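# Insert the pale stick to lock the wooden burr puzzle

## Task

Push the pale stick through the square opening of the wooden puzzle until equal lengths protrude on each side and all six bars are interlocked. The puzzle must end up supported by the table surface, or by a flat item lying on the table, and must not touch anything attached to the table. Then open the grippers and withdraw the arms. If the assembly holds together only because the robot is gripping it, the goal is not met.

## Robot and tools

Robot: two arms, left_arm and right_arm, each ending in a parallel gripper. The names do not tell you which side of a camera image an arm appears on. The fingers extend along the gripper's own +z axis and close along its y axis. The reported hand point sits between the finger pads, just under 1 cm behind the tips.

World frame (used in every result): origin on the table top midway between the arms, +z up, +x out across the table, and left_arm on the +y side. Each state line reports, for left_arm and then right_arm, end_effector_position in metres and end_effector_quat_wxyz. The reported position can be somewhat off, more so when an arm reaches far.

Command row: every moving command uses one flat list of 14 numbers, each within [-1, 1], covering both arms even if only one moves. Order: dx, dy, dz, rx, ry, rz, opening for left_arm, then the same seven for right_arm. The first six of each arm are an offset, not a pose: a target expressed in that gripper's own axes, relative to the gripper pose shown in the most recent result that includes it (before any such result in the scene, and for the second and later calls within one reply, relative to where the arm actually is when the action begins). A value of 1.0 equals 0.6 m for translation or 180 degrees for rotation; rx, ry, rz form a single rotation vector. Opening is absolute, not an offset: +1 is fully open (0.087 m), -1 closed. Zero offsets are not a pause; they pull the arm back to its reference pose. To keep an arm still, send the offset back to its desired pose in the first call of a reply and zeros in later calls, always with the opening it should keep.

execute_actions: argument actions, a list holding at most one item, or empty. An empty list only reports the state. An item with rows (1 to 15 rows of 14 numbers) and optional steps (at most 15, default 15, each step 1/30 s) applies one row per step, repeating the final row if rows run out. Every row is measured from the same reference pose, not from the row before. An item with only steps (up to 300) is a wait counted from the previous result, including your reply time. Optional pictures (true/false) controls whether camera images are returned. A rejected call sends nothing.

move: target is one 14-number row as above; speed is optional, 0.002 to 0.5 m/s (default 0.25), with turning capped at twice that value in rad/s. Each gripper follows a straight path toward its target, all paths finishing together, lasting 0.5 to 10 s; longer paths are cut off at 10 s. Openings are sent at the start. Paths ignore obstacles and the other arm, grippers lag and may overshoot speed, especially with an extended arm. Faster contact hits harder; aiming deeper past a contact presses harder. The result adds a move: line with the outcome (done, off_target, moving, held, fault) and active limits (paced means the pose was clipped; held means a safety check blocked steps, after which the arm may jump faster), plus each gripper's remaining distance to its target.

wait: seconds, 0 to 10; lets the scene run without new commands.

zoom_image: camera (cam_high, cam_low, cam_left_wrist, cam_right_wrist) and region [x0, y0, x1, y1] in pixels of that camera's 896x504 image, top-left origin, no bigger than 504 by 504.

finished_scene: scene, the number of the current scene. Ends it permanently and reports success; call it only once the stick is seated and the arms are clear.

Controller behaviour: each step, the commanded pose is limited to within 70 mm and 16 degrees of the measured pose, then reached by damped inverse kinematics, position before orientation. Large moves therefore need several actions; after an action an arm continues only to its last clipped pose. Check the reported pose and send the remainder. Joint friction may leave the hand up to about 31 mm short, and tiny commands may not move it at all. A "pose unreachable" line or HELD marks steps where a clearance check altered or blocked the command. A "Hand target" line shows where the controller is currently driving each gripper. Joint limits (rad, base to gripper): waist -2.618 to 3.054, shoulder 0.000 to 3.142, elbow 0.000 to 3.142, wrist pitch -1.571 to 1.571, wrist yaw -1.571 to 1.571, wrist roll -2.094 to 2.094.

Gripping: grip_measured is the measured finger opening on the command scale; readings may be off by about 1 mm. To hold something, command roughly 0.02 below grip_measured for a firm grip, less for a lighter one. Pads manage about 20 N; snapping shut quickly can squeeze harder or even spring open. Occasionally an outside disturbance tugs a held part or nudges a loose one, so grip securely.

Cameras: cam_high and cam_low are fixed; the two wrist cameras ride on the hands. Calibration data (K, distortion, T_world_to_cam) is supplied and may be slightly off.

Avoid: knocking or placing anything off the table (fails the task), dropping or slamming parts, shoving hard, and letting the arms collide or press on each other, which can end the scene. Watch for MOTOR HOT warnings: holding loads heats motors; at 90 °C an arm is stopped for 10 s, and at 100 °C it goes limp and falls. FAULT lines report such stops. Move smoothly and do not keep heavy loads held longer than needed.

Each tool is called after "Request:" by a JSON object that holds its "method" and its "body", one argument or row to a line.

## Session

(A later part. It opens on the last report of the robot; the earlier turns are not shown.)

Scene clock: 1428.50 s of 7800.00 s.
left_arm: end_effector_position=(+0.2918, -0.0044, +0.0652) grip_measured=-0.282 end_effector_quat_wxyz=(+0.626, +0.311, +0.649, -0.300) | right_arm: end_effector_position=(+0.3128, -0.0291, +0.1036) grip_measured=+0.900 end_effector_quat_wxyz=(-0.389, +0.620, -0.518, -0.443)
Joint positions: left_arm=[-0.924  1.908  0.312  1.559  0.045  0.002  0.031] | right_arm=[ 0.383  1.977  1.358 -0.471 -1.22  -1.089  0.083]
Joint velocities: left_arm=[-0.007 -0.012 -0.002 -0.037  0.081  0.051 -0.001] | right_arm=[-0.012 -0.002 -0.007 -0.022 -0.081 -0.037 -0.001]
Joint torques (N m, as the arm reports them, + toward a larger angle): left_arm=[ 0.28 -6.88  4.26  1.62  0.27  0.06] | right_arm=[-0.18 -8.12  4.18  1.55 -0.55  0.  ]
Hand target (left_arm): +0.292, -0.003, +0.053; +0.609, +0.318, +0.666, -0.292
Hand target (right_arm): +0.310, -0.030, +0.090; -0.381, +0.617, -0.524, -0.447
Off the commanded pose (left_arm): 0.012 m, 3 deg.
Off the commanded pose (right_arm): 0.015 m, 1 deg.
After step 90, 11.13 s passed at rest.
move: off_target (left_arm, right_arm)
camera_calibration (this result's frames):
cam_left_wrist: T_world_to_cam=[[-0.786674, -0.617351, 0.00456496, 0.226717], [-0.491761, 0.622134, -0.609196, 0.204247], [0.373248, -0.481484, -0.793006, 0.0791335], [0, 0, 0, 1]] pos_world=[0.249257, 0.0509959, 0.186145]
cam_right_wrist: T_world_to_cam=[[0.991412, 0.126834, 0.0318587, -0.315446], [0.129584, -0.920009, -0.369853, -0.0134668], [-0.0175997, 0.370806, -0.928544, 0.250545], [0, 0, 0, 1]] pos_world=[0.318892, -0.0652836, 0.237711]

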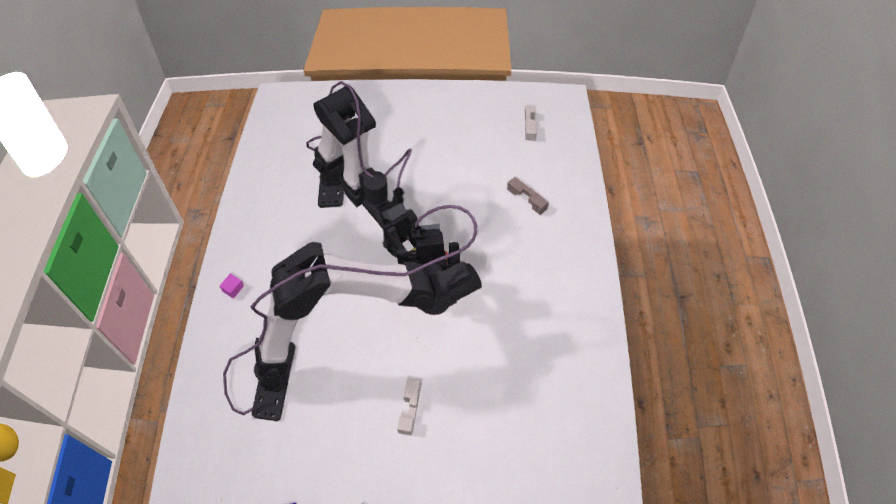

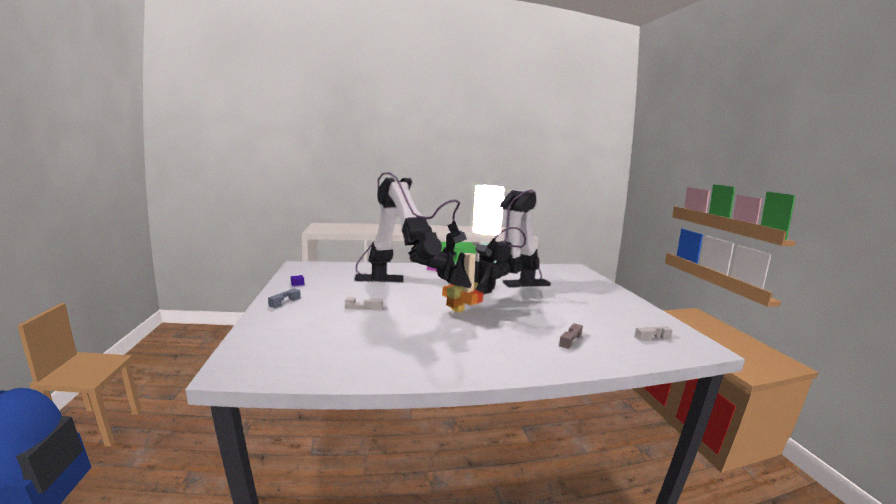

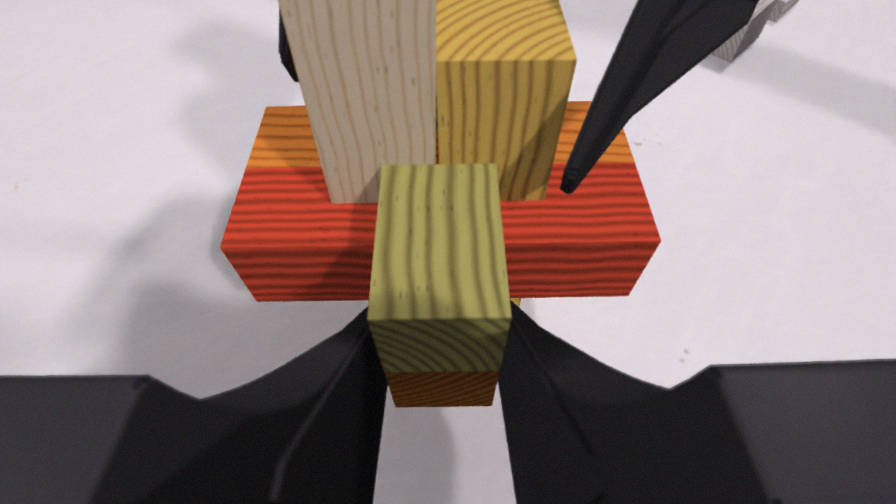

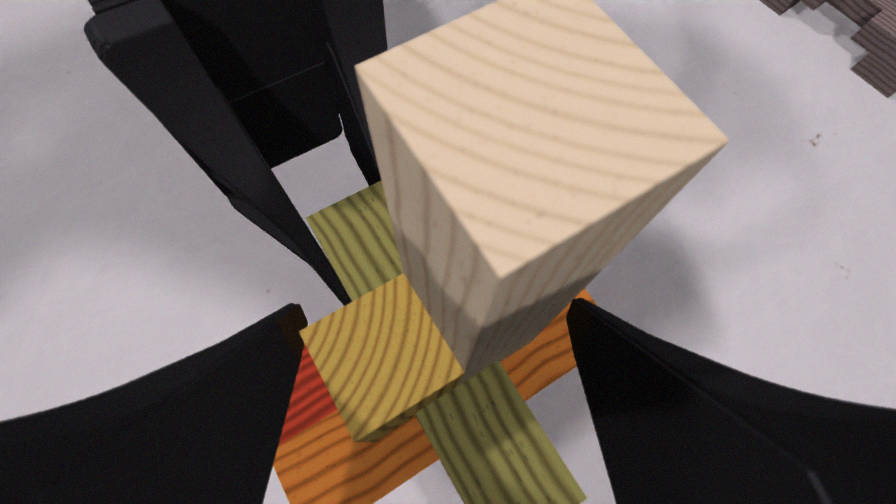

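Request:
{"method": "move", "body": {
  "target": [0.02,0.002,0,0,0.017,0,-0.32,0.0313,0.01,0.008,-0.0031,0.0023,0.0094,0.9],
  "speed": 0.03
}}

Scene clock: 1444.40 s of 7800.00 s.
left_arm: end_effector_position=(+0.2918, -0.0044, +0.0652) grip_measured=-0.282 end_effector_quat_wxyz=(+0.626, +0.311, +0.649, -0.300) | right_arm: end_effector_position=(+0.3100, -0.0301, +0.0949) grip_measured=+0.900 end_effector_quat_wxyz=(-0.382, +0.617, -0.523, -0.447)
Joint positions: left_arm=[-0.924  1.908  0.312  1.559  0.045  0.002  0.031] | right_arm=[ 0.383  1.989  1.342 -0.464 -1.22  -1.089  0.083]
Joint velocities: left_arm=[-0.007 -0.002 -0.002 -0.051  0.022  0.037  0.   ] | right_arm=[-0.007 -0.017  0.002  0.007 -0.007  0.022  0.001]
Joint torques (N m, as the arm reports them, + toward a larger angle): left_arm=[ 0.16 -7.11  4.63  1.62  0.22  0.04] | right_arm=[ 0.02 -8.73  4.3   1.48 -0.59  0.02]
Hand target (left_arm): +0.292, -0.003, +0.053; +0.609, +0.318, +0.666, -0.292
Hand target (right_arm): +0.308, -0.031, +0.084; -0.377, +0.616, -0.526, -0.449
Off the commanded pose (left_arm): 0.012 m, 3 deg.
Off the commanded pose (right_arm): 0.011 m, 1 deg.
After step 90, 11.63 s passed at rest.
move: off_target (left_arm, right_arm)
camera_calibration (this result's frames):
cam_left_wrist: T_world_to_cam=[[-0.786674, -0.617351, 0.00456496, 0.226717], [-0.491761, 0.622134, -0.609196, 0.204247], [0.373248, -0.481484, -0.793006, 0.0791335], [0, 0, 0, 1]] pos_world=[0.249257, 0.0509959, 0.186145]
cam_right_wrist: T_world_to_cam=[[0.991829, 0.126973, 0.0124012, -0.310493], [0.122656, -0.922319, -0.366447, -0.0154348], [-0.0350911, 0.364974, -0.930356, 0.248191], [0, 0, 0, 1]] pos_world=[0.318558, -0.0653949, 0.2291]

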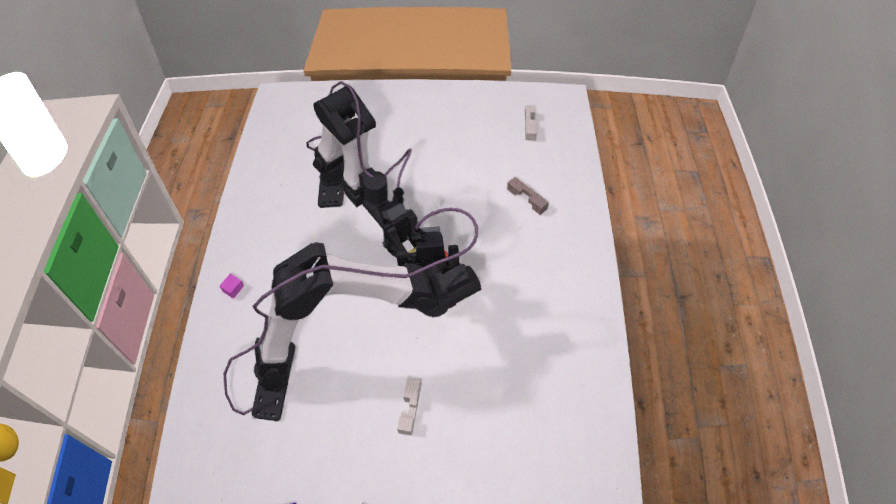

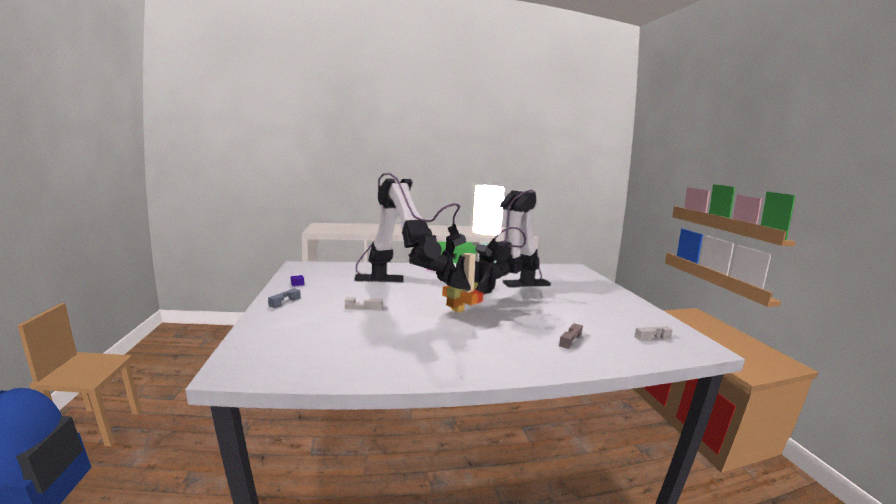

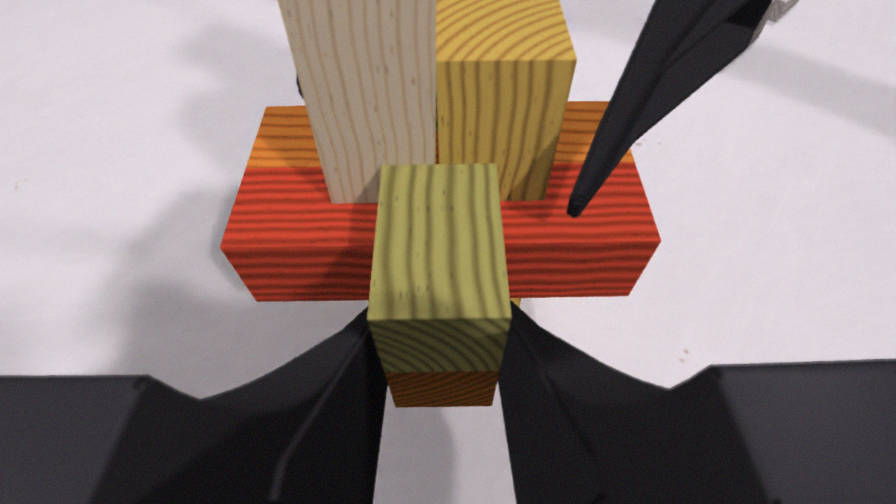

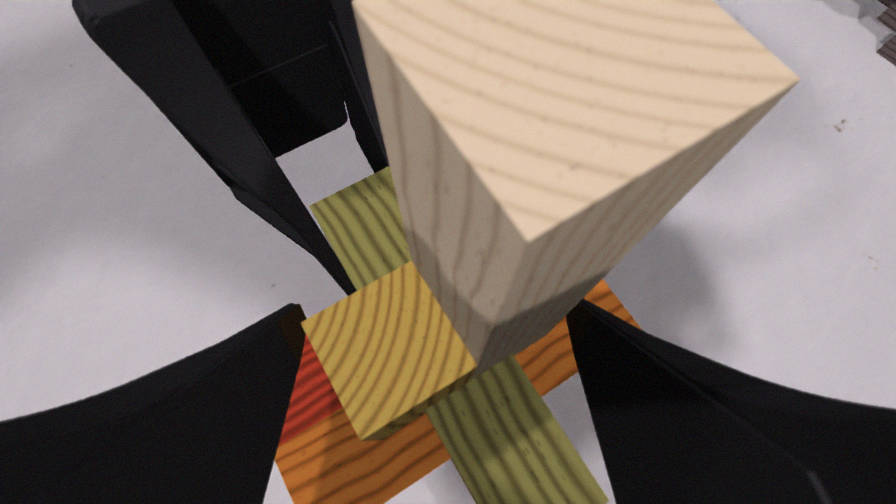

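Request:
{"method": "execute_actions", "body": {
  "actions": [
    {"rows":[[0.02,0.002,0,0,0.017,0,-0.32,0,0,0,0,0,0,0.87],[0.02,0.002,0,0,0.017,0,-0.32,0,0,0,0,0,0,0.84],[0.02,0.002,0,0,0.017,0,-0.32,0,0,0,0,0,0,0.81],[0.02,0.002,0,0,0.017,0,-0.32,0,0,0,0,0,0,0.78],[0.02,0.002,0,0,0.017,0,-0.32,0,0,0,0,0,0,0.755],[0.02,0.002,0,0,0.017,0,-0.32,0,0,0,0,0,0,0.73],[0.02,0.002,0,0,0.017,0,-0.32,0,0,0,0,0,0,0.71],[0.02,0.002,0,0,0.017,0,-0.32,0,0,0,0,0,0,0.695],[0.02,0.002,0,0,0.017,0,-0.32,0,0,0,0,0,0,0.68],[0.02,0.002,0,0,0.017,0,-0.32,0,0,0,0,0,0,0.67],[0.02,0.002,0,0,0.017,0,-0.32,0,0,0,0,0,0,0.66],[0.02,0.002,0,0,0.017,0,-0.32,0,0,0,0,0,0,0.65],[0.02,0.002,0,0,0.017,0,-0.32,0,0,0,0,0,0,0.64],[0.02,0.002,0,0,0.017,0,-0.32,0,0,0,0,0,0,0.63],[0.02,0.002,0,0,0.017,0,-0.32,0,0,0,0,0,0,0.62]],"steps":15}
  ],
  "pictures": false
}}

Request:
{"method": "execute_actions", "body": {
  "actions": [
    {"rows":[[0.02,0.002,0,0,0.017,0,-0.32,0,0,0,0,0,0,0.614],[0.02,0.002,0,0,0.017,0,-0.32,0,0,0,0,0,0,0.608],[0.02,0.002,0,0,0.017,0,-0.32,0,0,0,0,0,0,0.602],[0.02,0.002,0,0,0.017,0,-0.32,0,0,0,0,0,0,0.596],[0.02,0.002,0,0,0.017,0,-0.32,0,0,0,0,0,0,0.59],[0.02,0.002,0,0,0.017,0,-0.32,0,0,0,0,0,0,0.584],[0.02,0.002,0,0,0.017,0,-0.32,0,0,0,0,0,0,0.578],[0.02,0.002,0,0,0.017,0,-0.32,0,0,0,0,0,0,0.572],[0.02,0.002,0,0,0.017,0,-0.32,0,0,0,0,0,0,0.566],[0.02,0.002,0,0,0.017,0,-0.32,0,0,0,0,0,0,0.56],[0.02,0.002,0,0,0.017,0,-0.32,0,0,0,0,0,0,0.555],[0.02,0.002,0,0,0.017,0,-0.32,0,0,0,0,0,0,0.55]],"steps":15}
  ]
}}

Scene clock: 1454.87 s of 7800.00 s.
left_arm: end_effector_position=(+0.2918, -0.0044, +0.0652) grip_measured=-0.282 end_effector_quat_wxyz=(+0.626, +0.311, +0.649, -0.300) | right_arm: end_effector_position=(+0.3101, -0.0301, +0.0949) grip_measured=+0.625 end_effector_quat_wxyz=(-0.382, +0.617, -0.523, -0.447)
Joint positions: left_arm=[-0.924  1.908  0.312  1.559  0.045  0.002  0.031] | right_arm=[ 0.383  1.989  1.342 -0.463 -1.219 -1.089  0.071]
Joint velocities: left_arm=[ 0.012 -0.012  0.007 -0.066  0.037  0.051 -0.001] | right_arm=[-0.002  0.007  0.022  0.037  0.022  0.037 -0.008]
Joint torques (N m, as the arm reports them, + toward a larger angle): left_arm=[-0.11 -7.15  4.23  1.67  0.29  0.03] | right_arm=[ 0.   -9.74  5.98  1.27 -0.62  0.07]
Hand target (left_arm): +0.292, -0.003, +0.053; +0.609, +0.318, +0.666, -0.292
Hand target (right_arm): +0.310, -0.030, +0.095; -0.382, +0.617, -0.523, -0.447
Off the commanded pose (left_arm): 0.012 m, 3 deg.
Off the commanded pose (right_arm): 0.000 m, 0 deg.
Steps of this call (steps 1 to 90: nothing new was sent; then 6.97 s passed at rest; steps 91 to 105: all 15 steps of this action). Readings (end_effector_position):
91: left_arm (+0.2918, -0.0044, +0.0652) | right_arm (+0.3101, -0.0301, +0.0950)
92: left_arm (+0.2918, -0.0044, +0.0652) | right_arm (+0.3101, -0.0301, +0.0950)
94: left_arm (+0.2918, -0.0044, +0.0652) | right_arm (+0.3101, -0.0301, +0.0950)
98: left_arm (+0.2918, -0.0044, +0.0652) | right_arm (+0.3101, -0.0301, +0.0950)
105: the state above

Scene clock: 1455.37 s of 7800.00 s.
left_arm: end_effector_position=(+0.2918, -0.0044, +0.0652) grip_measured=-0.282 end_effector_quat_wxyz=(+0.626, +0.311, +0.649, -0.300) | right_arm: end_effector_position=(+0.3113, -0.0300, +0.0948) grip_measured=+0.551 end_effector_quat_wxyz=(-0.384, +0.618, -0.522, -0.444)
Joint positions: left_arm=[-0.924  1.908  0.312  1.559  0.045  0.002  0.031] | right_arm=[ 0.383  1.989  1.342 -0.458 -1.216 -1.089  0.068]
Joint velocities: left_arm=[ 0.007 -0.002 -0.012 -0.051 -0.007 -0.007  0.   ] | right_arm=[0.007 0.012 0.007 0.022 0.037 0.007 0.   ]
Joint torques (N m, as the arm reports them, + toward a larger angle): left_arm=[ 0.15 -7.11  4.34  1.67  0.25  0.  ] | right_arm=[ 0.1  -9.77  5.65  1.19 -0.59  0.05]
Hand target (left_arm): +0.292, -0.003, +0.053; +0.609, +0.318, +0.666, -0.292
Hand target (right_arm): +0.310, -0.030, +0.095; -0.382, +0.617, -0.523, -0.447
Off the commanded pose (left_arm): 0.012 m, 3 deg.
Off the commanded pose (right_arm): 0.001 m, 0 deg.
Steps of this call (steps 1 to 15: all 15 steps of this action). Readings (end_effector_position):
1: left_arm (+0.2918, -0.0044, +0.0652) | right_arm (+0.3102, -0.0301, +0.0949)
2: left_arm (+0.2918, -0.0044, +0.0652) | right_arm (+0.3104, -0.0301, +0.0949)
4: left_arm (+0.2918, -0.0044, +0.0652) | right_arm (+0.3106, -0.0301, +0.0948)
8: left_arm (+0.2918, -0.0044, +0.0652) | right_arm (+0.3111, -0.0300, +0.0948)
15: the state above
camera_calibration (this result's frames):
cam_left_wrist: T_world_to_cam=[[-0.786674, -0.617351, 0.00456496, 0.226717], [-0.491761, 0.622134, -0.609196, 0.204247], [0.373248, -0.481484, -0.793006, 0.0791335], [0, 0, 0, 1]] pos_world=[0.249257, 0.0509959, 0.186145]
cam_right_wrist: T_world_to_cam=[[0.991928, 0.125302, 0.0194245, -0.312581], [0.123728, -0.922962, -0.364461, -0.0161321], [-0.0277398, 0.363923, -0.931016, 0.245826], [0, 0, 0, 1]] pos_world=[0.318873, -0.065184, 0.22906]

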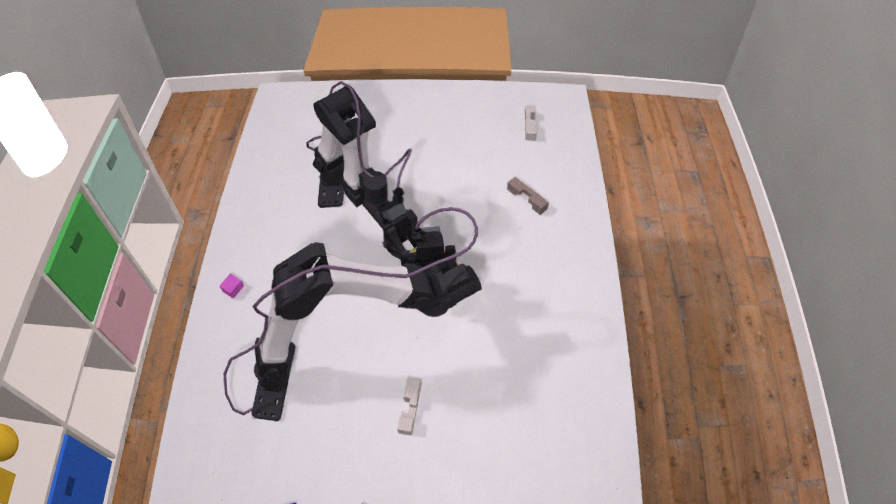

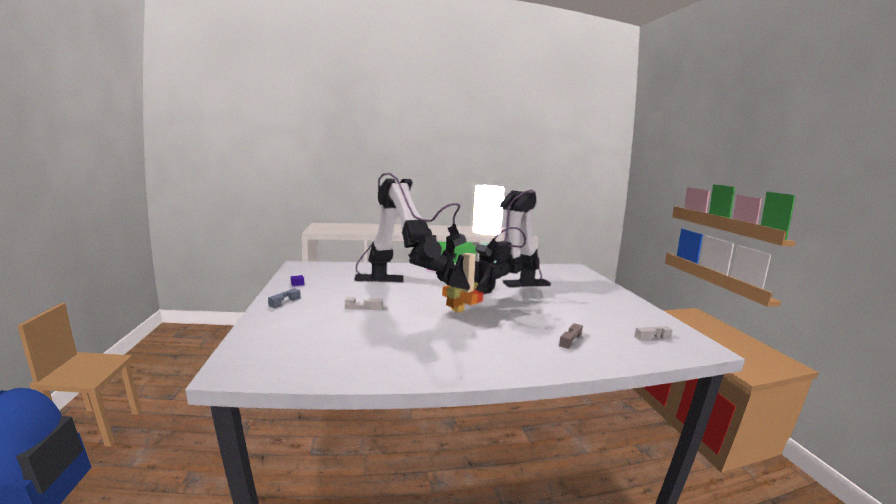

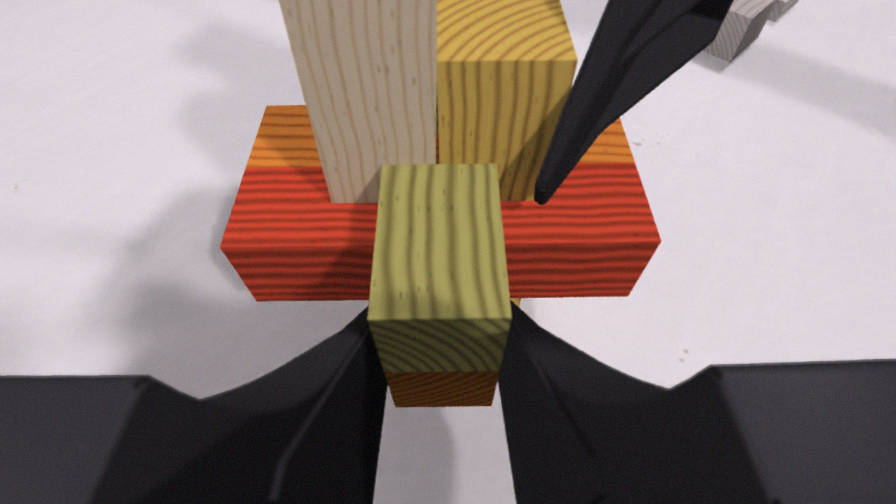

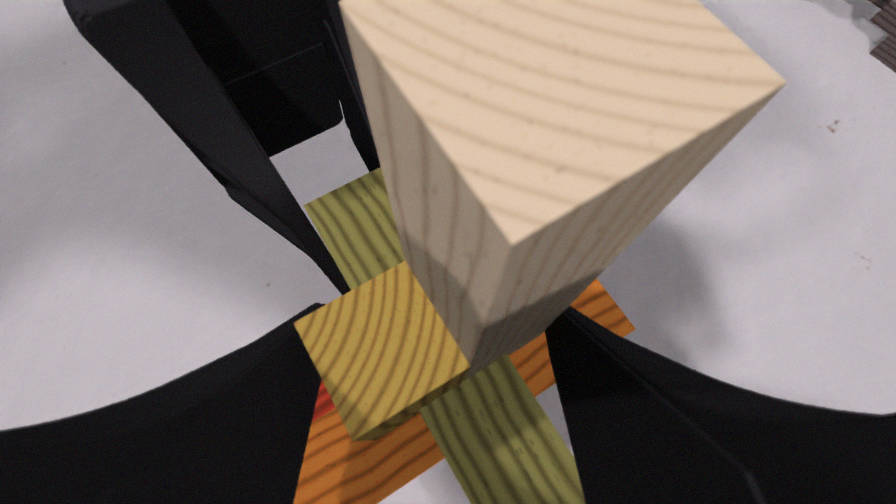

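The arm is self-centring. Continue to squeeze.

Request:
{"method": "execute_actions", "body": {
  "actions": [
    {"rows":[[0.02,0.002,0,0,0.017,0,-0.32,0,0,0,0,0,0,0.545],[0.02,0.002,0,0,0.017,0,-0.32,0,0,0,0,0,0,0.54],[0.02,0.002,0,0,0.017,0,-0.32,0,0,0,0,0,0,0.535],[0.02,0.002,0,0,0.017,0,-0.32,0,0,0,0,0,0,0.53],[0.02,0.002,0,0,0.017,0,-0.32,0,0,0,0,0,0,0.525],[0.02,0.002,0,0,0.017,0,-0.32,0,0,0,0,0,0,0.52],[0.02,0.002,0,0,0.017,0,-0.32,0,0,0,0,0,0,0.515],[0.02,0.002,0,0,0.017,0,-0.32,0,0,0,0,0,0,0.51],[0.02,0.002,0,0,0.017,0,-0.32,0,0,0,0,0,0,0.505],[0.02,0.002,0,0,0.017,0,-0.32,0,0,0,0,0,0,0.50],[0.02,0.002,0,0,0.017,0,-0.32,0,0,0,0,0,0,0.495],[0.02,0.002,0,0,0.017,0,-0.32,0,0,0,0,0,0,0.49],[0.02,0.002,0,0,0.017,0,-0.32,0,0,0,0,0,0,0.485]],"steps":15}
  ]
}}

Scene clock: 1462.33 s of 7800.00 s.
left_arm: end_effector_position=(+0.2918, -0.0044, +0.0652) grip_measured=-0.282 end_effector_quat_wxyz=(+0.626, +0.311, +0.649, -0.300) | right_arm: end_effector_position=(+0.3112, -0.0301, +0.0947) grip_measured=+0.503 end_effector_quat_wxyz=(-0.383, +0.617, -0.524, -0.445)
Joint positions: left_arm=[-0.924  1.908  0.312  1.559  0.045  0.002  0.031] | right_arm=[ 0.383  1.989  1.342 -0.457 -1.215 -1.085  0.066]
Joint velocities: left_arm=[-0.012 -0.002 -0.002 -0.007  0.037  0.051  0.   ] | right_arm=[ 0.002  0.007 -0.002 -0.007 -0.007  0.007  0.   ]
Joint torques (N m, as the arm reports them, + toward a larger angle): left_arm=[ 0.27 -7.31  4.49  1.6   0.26  0.05] | right_arm=[ 0.13 -9.98  5.66  1.25 -0.54  0.01]
Hand target (left_arm): +0.292, -0.003, +0.053; +0.609, +0.318, +0.665, -0.292
Hand target (right_arm): +0.311, -0.030, +0.095; -0.384, +0.618, -0.522, -0.445
Off the commanded pose (left_arm): 0.012 m, 3 deg.
Off the commanded pose (right_arm): 0.000 m, 0 deg.
Steps of this call (steps 1 to 90: nothing new was sent; then 3.47 s passed at rest; steps 91 to 105: all 15 steps of this action). Readings (end_effector_position):
91: left_arm (+0.2918, -0.0044, +0.0652) | right_arm (+0.3114, -0.0300, +0.0948)
92: left_arm (+0.2918, -0.0044, +0.0652) | right_arm (+0.3114, -0.0300, +0.0948)
94: left_arm (+0.2918, -0.0044, +0.0652) | right_arm (+0.3114, -0.0300, +0.0948)
98: left_arm (+0.2918, -0.0044, +0.0652) | right_arm (+0.3114, -0.0300, +0.0948)
105: the state above
camera_calibration (this result's frames):
cam_left_wrist: T_world_to_cam=[[-0.786674, -0.617351, 0.00456496, 0.226717], [-0.491761, 0.622134, -0.609196, 0.204247], [0.373248, -0.481484, -0.793006, 0.0791335], [0, 0, 0, 1]] pos_world=[0.249257, 0.0509959, 0.186145]
cam_right_wrist: T_world_to_cam=[[0.992213, 0.123573, 0.0155835, -0.312291], [0.120743, -0.923617, -0.363804, -0.0153669], [-0.030563, 0.362853, -0.931345, 0.246649], [0, 0, 0, 1]] pos_world=[0.319253, -0.0650996, 0.228991]

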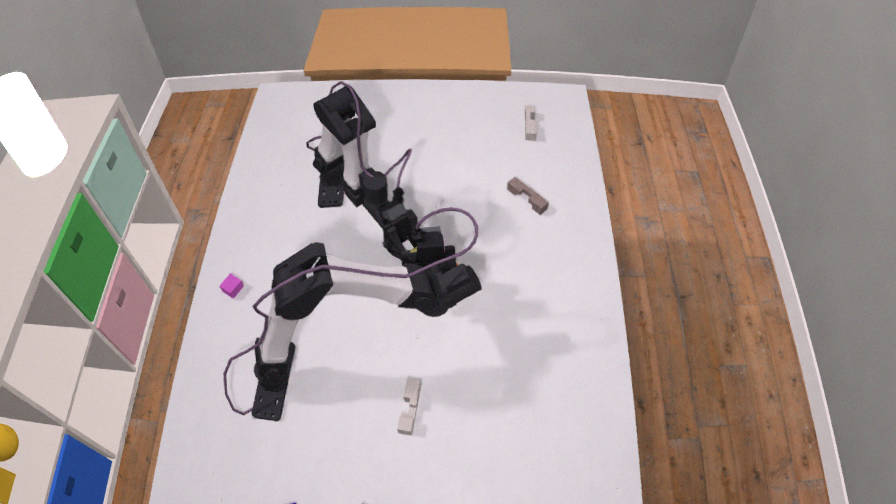

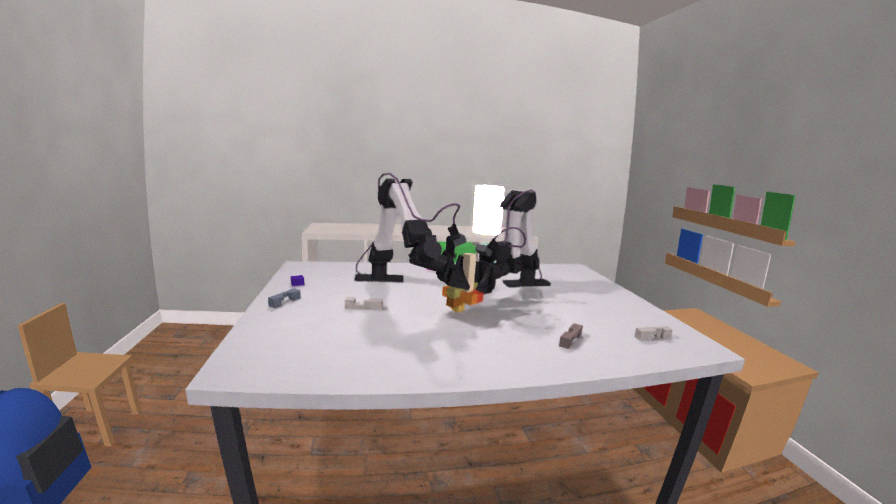

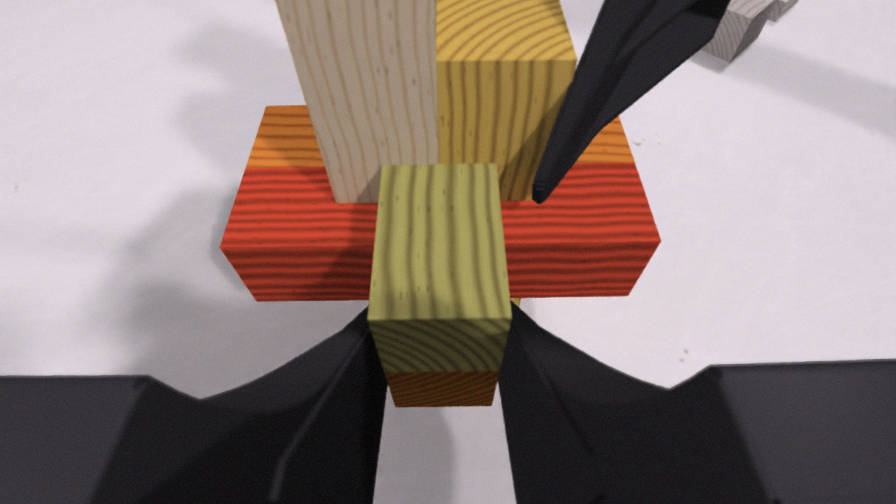

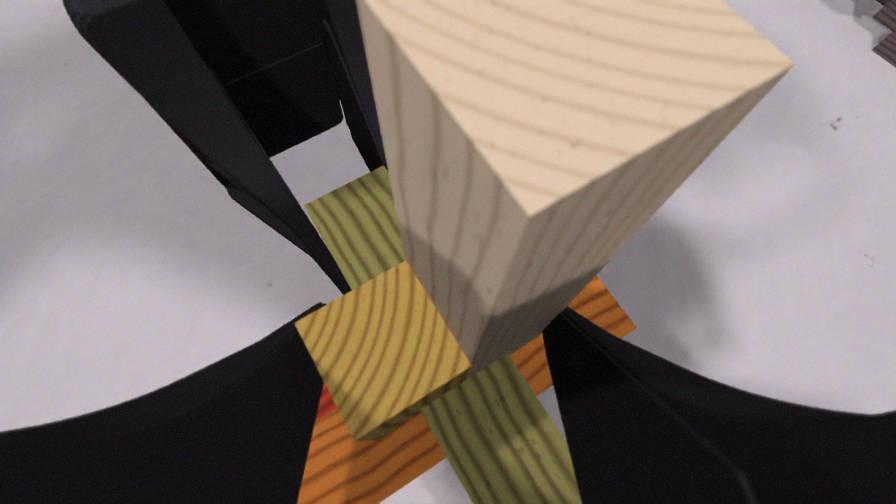

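Request:
{"method": "execute_actions", "body": {
  "actions": [
    {"rows":[[0.02,0.002,0,0,0.017,0,-0.32,0,0,0,0,0,0,0.488],[0.02,0.002,0,0,0.017,0,-0.32,0,0,0,0,0,0,0.491],[0.02,0.002,0,0,0.017,0,-0.32,0,0,0,0,0,0,0.494],[0.02,0.002,0,0,0.017,0,-0.32,0,0,0,0,0,0,0.497],[0.02,0.002,0,0,0.017,0,-0.32,0,0,0,0,0,0,0.50],[0.02,0.002,0,0,0.017,0,-0.32,0,0,0,0,0,0,0.503],[0.02,0.002,0,0,0.017,0,-0.32,0,0,0,0,0,0,0.506],[0.02,0.002,0,0,0.017,0,-0.32,0,0,0,0,0,0,0.509],[0.02,0.002,0,0,0.017,0,-0.32,0,0,0,0,0,0,0.512],[0.02,0.002,0,0,0.017,0,-0.32,0,0,0,0,0,0,0.515],[0.02,0.002,0,0,0.017,0,-0.32,0,0,0,0,0,0,0.518],[0.02,0.002,0,0,0.017,0,-0.32,0,0,0,0,0,0,0.521],[0.02,0.002,0,0,0.017,0,-0.32,0,0,0,0,0,0,0.525]],"steps":15}
  ]
}}

Scene clock: 1469.63 s of 7800.00 s.
left_arm: end_effector_position=(+0.2918, -0.0044, +0.0652) grip_measured=-0.282 end_effector_quat_wxyz=(+0.626, +0.311, +0.649, -0.300) | right_arm: end_effector_position=(+0.3113, -0.0301, +0.0946) grip_measured=+0.526 end_effector_quat_wxyz=(-0.383, +0.617, -0.524, -0.445)
Joint positions: left_arm=[-0.924  1.908  0.312  1.559  0.045  0.002  0.031] | right_arm=[ 0.383  1.989  1.342 -0.457 -1.215 -1.084  0.067]
Joint velocities: left_arm=[-0.007 -0.012 -0.012  0.037  0.066 -0.051 -0.   ] | right_arm=[-0.022  0.007 -0.012 -0.051 -0.022  0.007  0.   ]
Joint torques (N m, as the arm reports them, + toward a larger angle): left_arm=[-0.06 -7.13  4.58  1.62  0.22 -0.04] | right_arm=[ 0.04 -9.77  5.89  1.24 -0.6   0.01]
Hand target (left_arm): +0.292, -0.003, +0.053; +0.609, +0.318, +0.666, -0.292
Hand target (right_arm): +0.311, -0.030, +0.095; -0.383, +0.617, -0.524, -0.445
Off the commanded pose (left_arm): 0.012 m, 3 deg.
Off the commanded pose (right_arm): 0.000 m, 0 deg.
Steps of this call (steps 1 to 90: nothing new was sent; then 3.80 s passed at rest; steps 91 to 105: all 15 steps of this action). Readings (end_effector_position):
91: left_arm (+0.2918, -0.0044, +0.0652) | right_arm (+0.3113, -0.0301, +0.0946)
92: left_arm (+0.2918, -0.0044, +0.0652) | right_arm (+0.3113, -0.0301, +0.0946)
94: left_arm (+0.2918, -0.0044, +0.0652) | right_arm (+0.3113, -0.0301, +0.0946)
98: left_arm (+0.2918, -0.0044, +0.0652) | right_arm (+0.3113, -0.0301, +0.0946)
105: the state above
camera_calibration (this result's frames):
cam_left_wrist: T_world_to_cam=[[-0.786674, -0.617351, 0.00456496, 0.226717], [-0.491761, 0.622134, -0.609196, 0.204247], [0.373248, -0.481484, -0.793006, 0.0791335], [0, 0, 0, 1]] pos_world=[0.249257, 0.0509959, 0.186145]
cam_right_wrist: T_world_to_cam=[[0.992273, 0.123174, 0.0149259, -0.312259], [0.120144, -0.923825, -0.363474, -0.0152663], [-0.0309815, 0.362459, -0.931485, 0.246744], [0, 0, 0, 1]] pos_world=[0.319325, -0.0650758, 0.22895]

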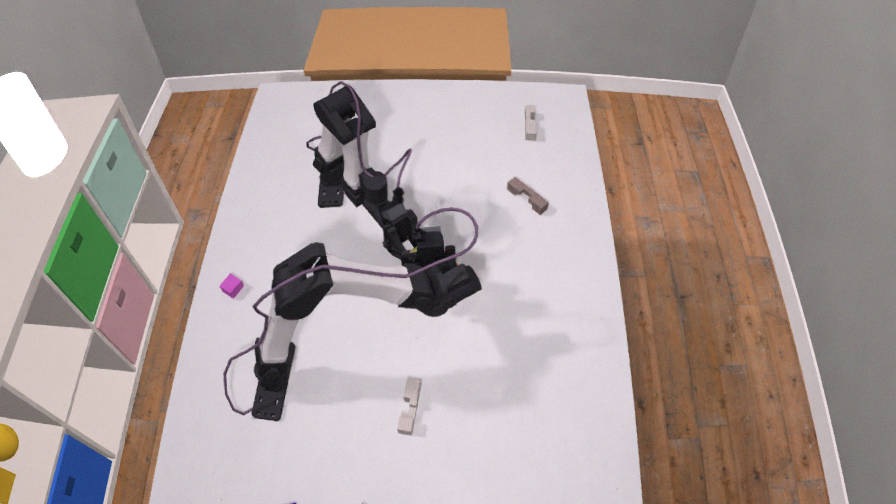

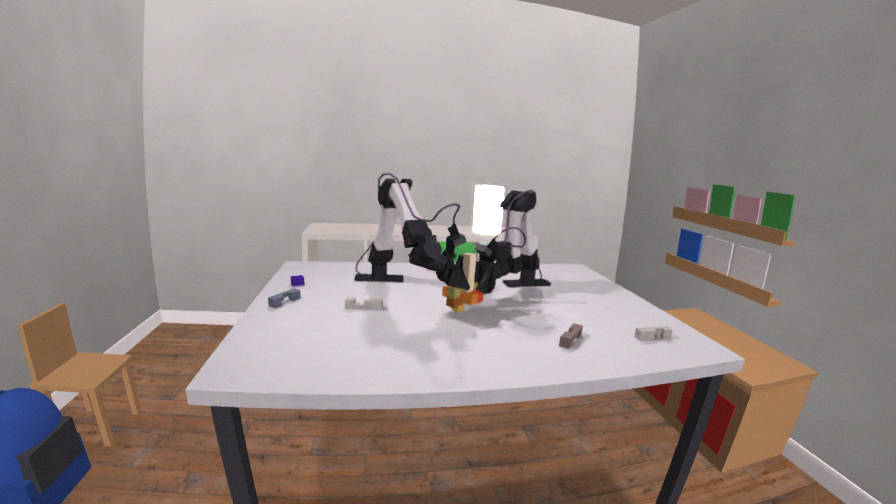

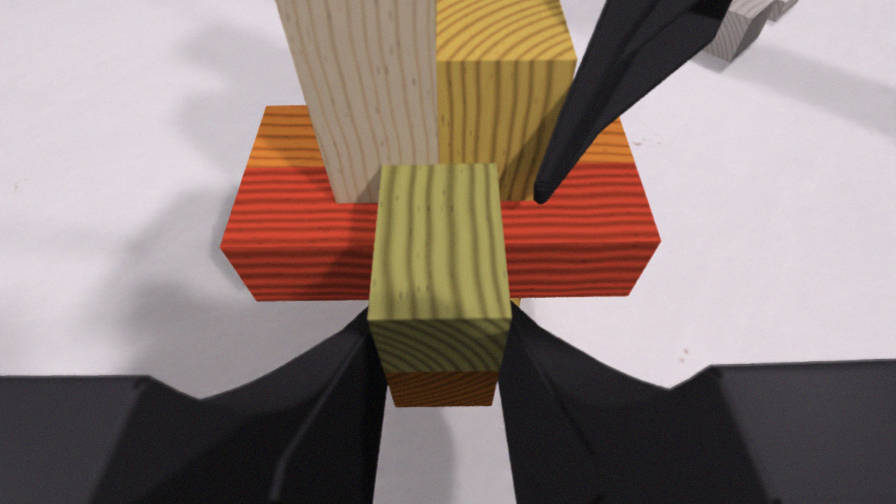

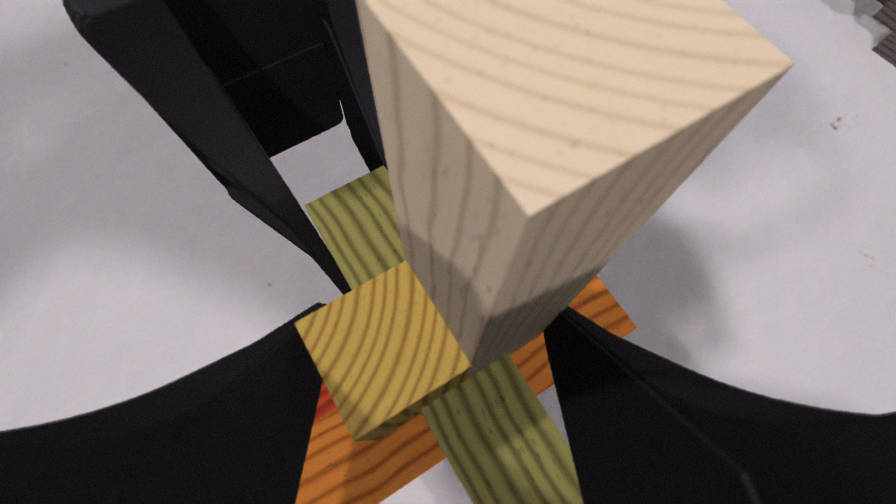

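Request:
{"method": "zoom_image", "body": {
  "camera": "cam_left_wrist",
  "region": [290, 120, 470, 230]
}}

Request:
{"method": "zoom_image", "body": {
  "camera": "cam_right_wrist",
  "region": [400, 250, 600, 420]
}}

Region (290, 120, 470, 230) of cam_left_wrist's 896x504 image, scaled by 2.800, with more detail than that image has.

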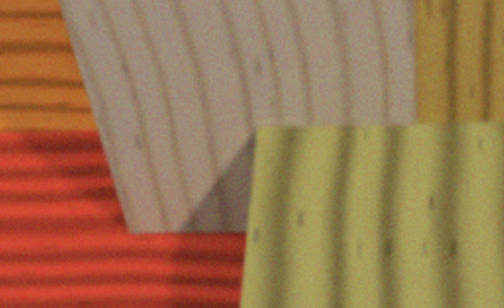

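Region (400, 250, 600, 420) of cam_right_wrist's 896x504 image, scaled by 2.520, with more detail than that image has; it fills the top 428 rows of this view, and the rest is white.

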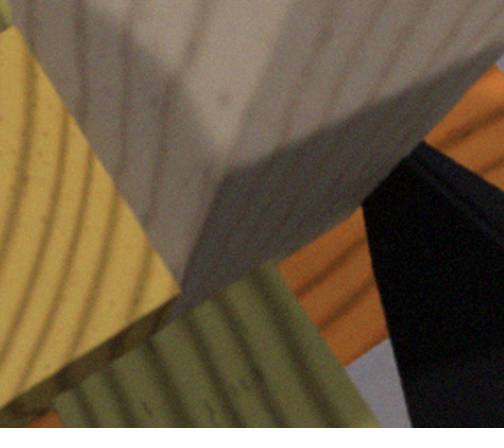

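Request:
{"method": "zoom_image", "body": {
  "camera": "cam_left_wrist",
  "region": [320, 180, 560, 220]
}}

Region (320, 180, 560, 220) of cam_left_wrist's 896x504 image, scaled by 2.100, with more detail than that image has.

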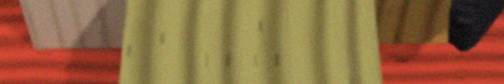

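Request:
{"method": "move", "body": {
  "target": [0.02,0.002,0,0,0.017,0,-0.32,-0.007,0,-0.098,0,0,0,1.0],
  "speed": 0.05
}}

Scene clock: 1524.67 s of 7800.00 s.
left_arm: end_effector_position=(+0.2917, -0.0045, +0.0652) grip_measured=-0.282 end_effector_quat_wxyz=(+0.626, +0.311, +0.650, -0.300) | right_arm: end_effector_position=(+0.3163, -0.0819, +0.1177) grip_measured=+0.980 end_effector_quat_wxyz=(-0.385, +0.617, -0.525, -0.442)
Joint positions: left_arm=[-0.924  1.908  0.312  1.559  0.045  0.001  0.031] | right_arm=[ 0.251  2.005  1.493 -0.94  -1.251 -1.457  0.087]
Joint velocities: left_arm=[ 0.007 -0.002 -0.017 -0.051  0.007 -0.051  0.   ] | right_arm=[-0.012 -0.002  0.007 -0.11   0.037 -0.125  0.   ]
Joint torques (N m, as the arm reports them, + toward a larger angle): left_arm=[ 0.28 -7.08  4.53  1.61  0.25  0.03] | right_arm=[-0.63 -8.9   6.97  0.52 -0.74  0.01]
Hand target (left_arm): +0.292, -0.003, +0.053; +0.609, +0.318, +0.666, -0.292
Hand target (right_arm): +0.320, -0.083, +0.119; -0.386, +0.615, -0.525, -0.445
Off the commanded pose (left_arm): 0.012 m, 3 deg.
Off the commanded pose (right_arm): 0.004 m, 0 deg.
After step 90, 50.27 s passed at rest.
move: off_target (left_arm)
camera_calibration (this result's frames):
cam_left_wrist: T_world_to_cam=[[-0.786664, -0.617361, 0.00494614, 0.226673], [-0.491951, 0.621981, -0.609199, 0.204302], [0.373019, -0.481668, -0.793002, 0.0791989], [0, 0, 0, 1]] pos_world=[0.249279, 0.0510142, 0.186145]
cam_right_wrist: T_world_to_cam=[[0.992677, 0.119117, 0.0200778, -0.312298], [0.118263, -0.924467, -0.362455, -0.0548859], [-0.0246132, 0.362175, -0.931785, 0.285085], [0, 0, 0, 1]] pos_world=[0.323519, -0.116791, 0.252014]

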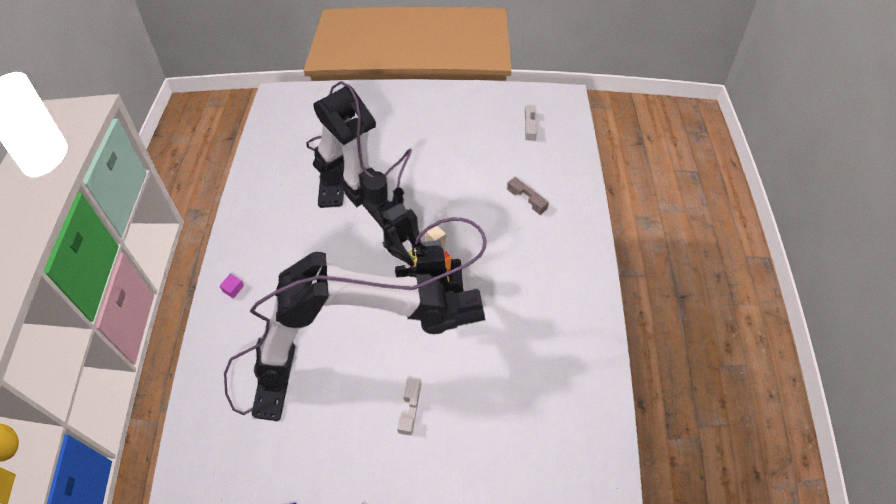

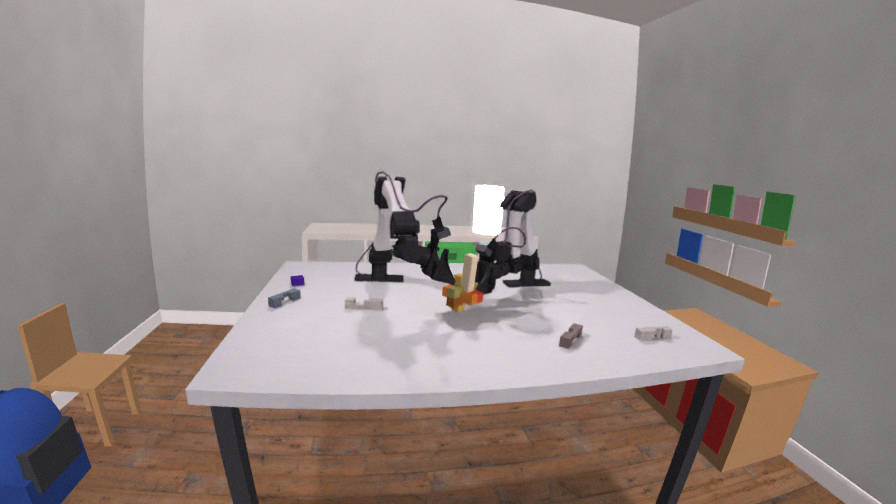

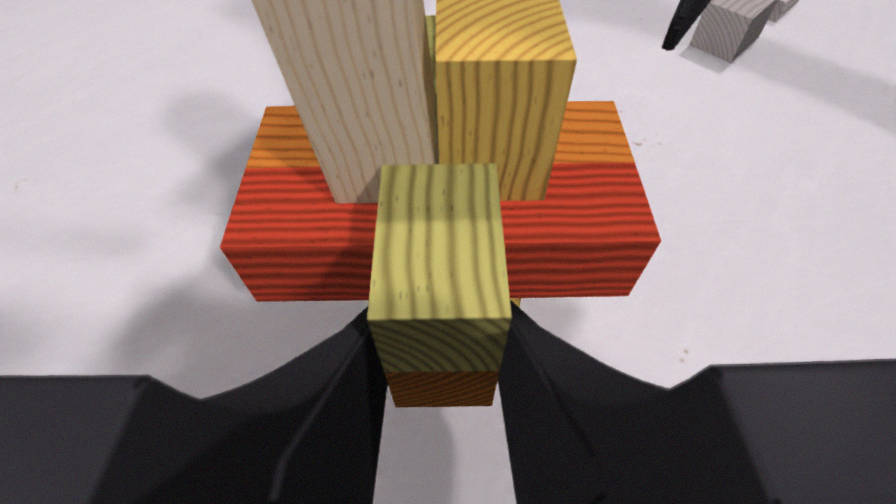

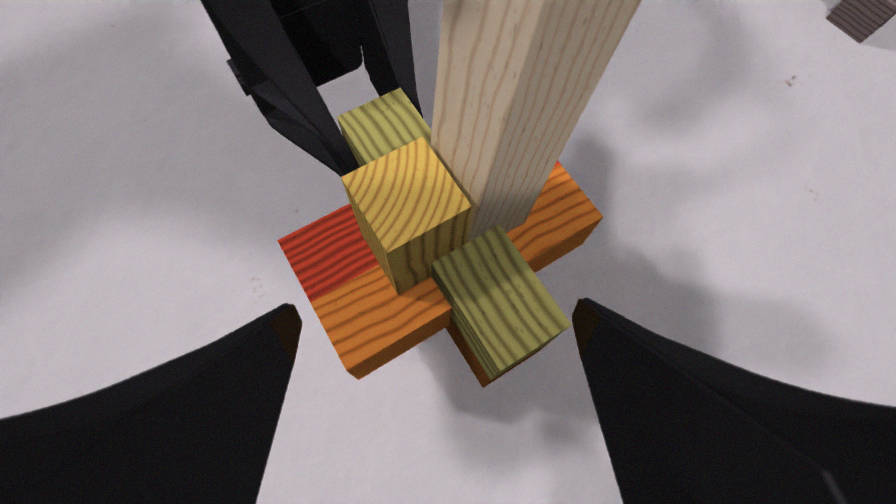

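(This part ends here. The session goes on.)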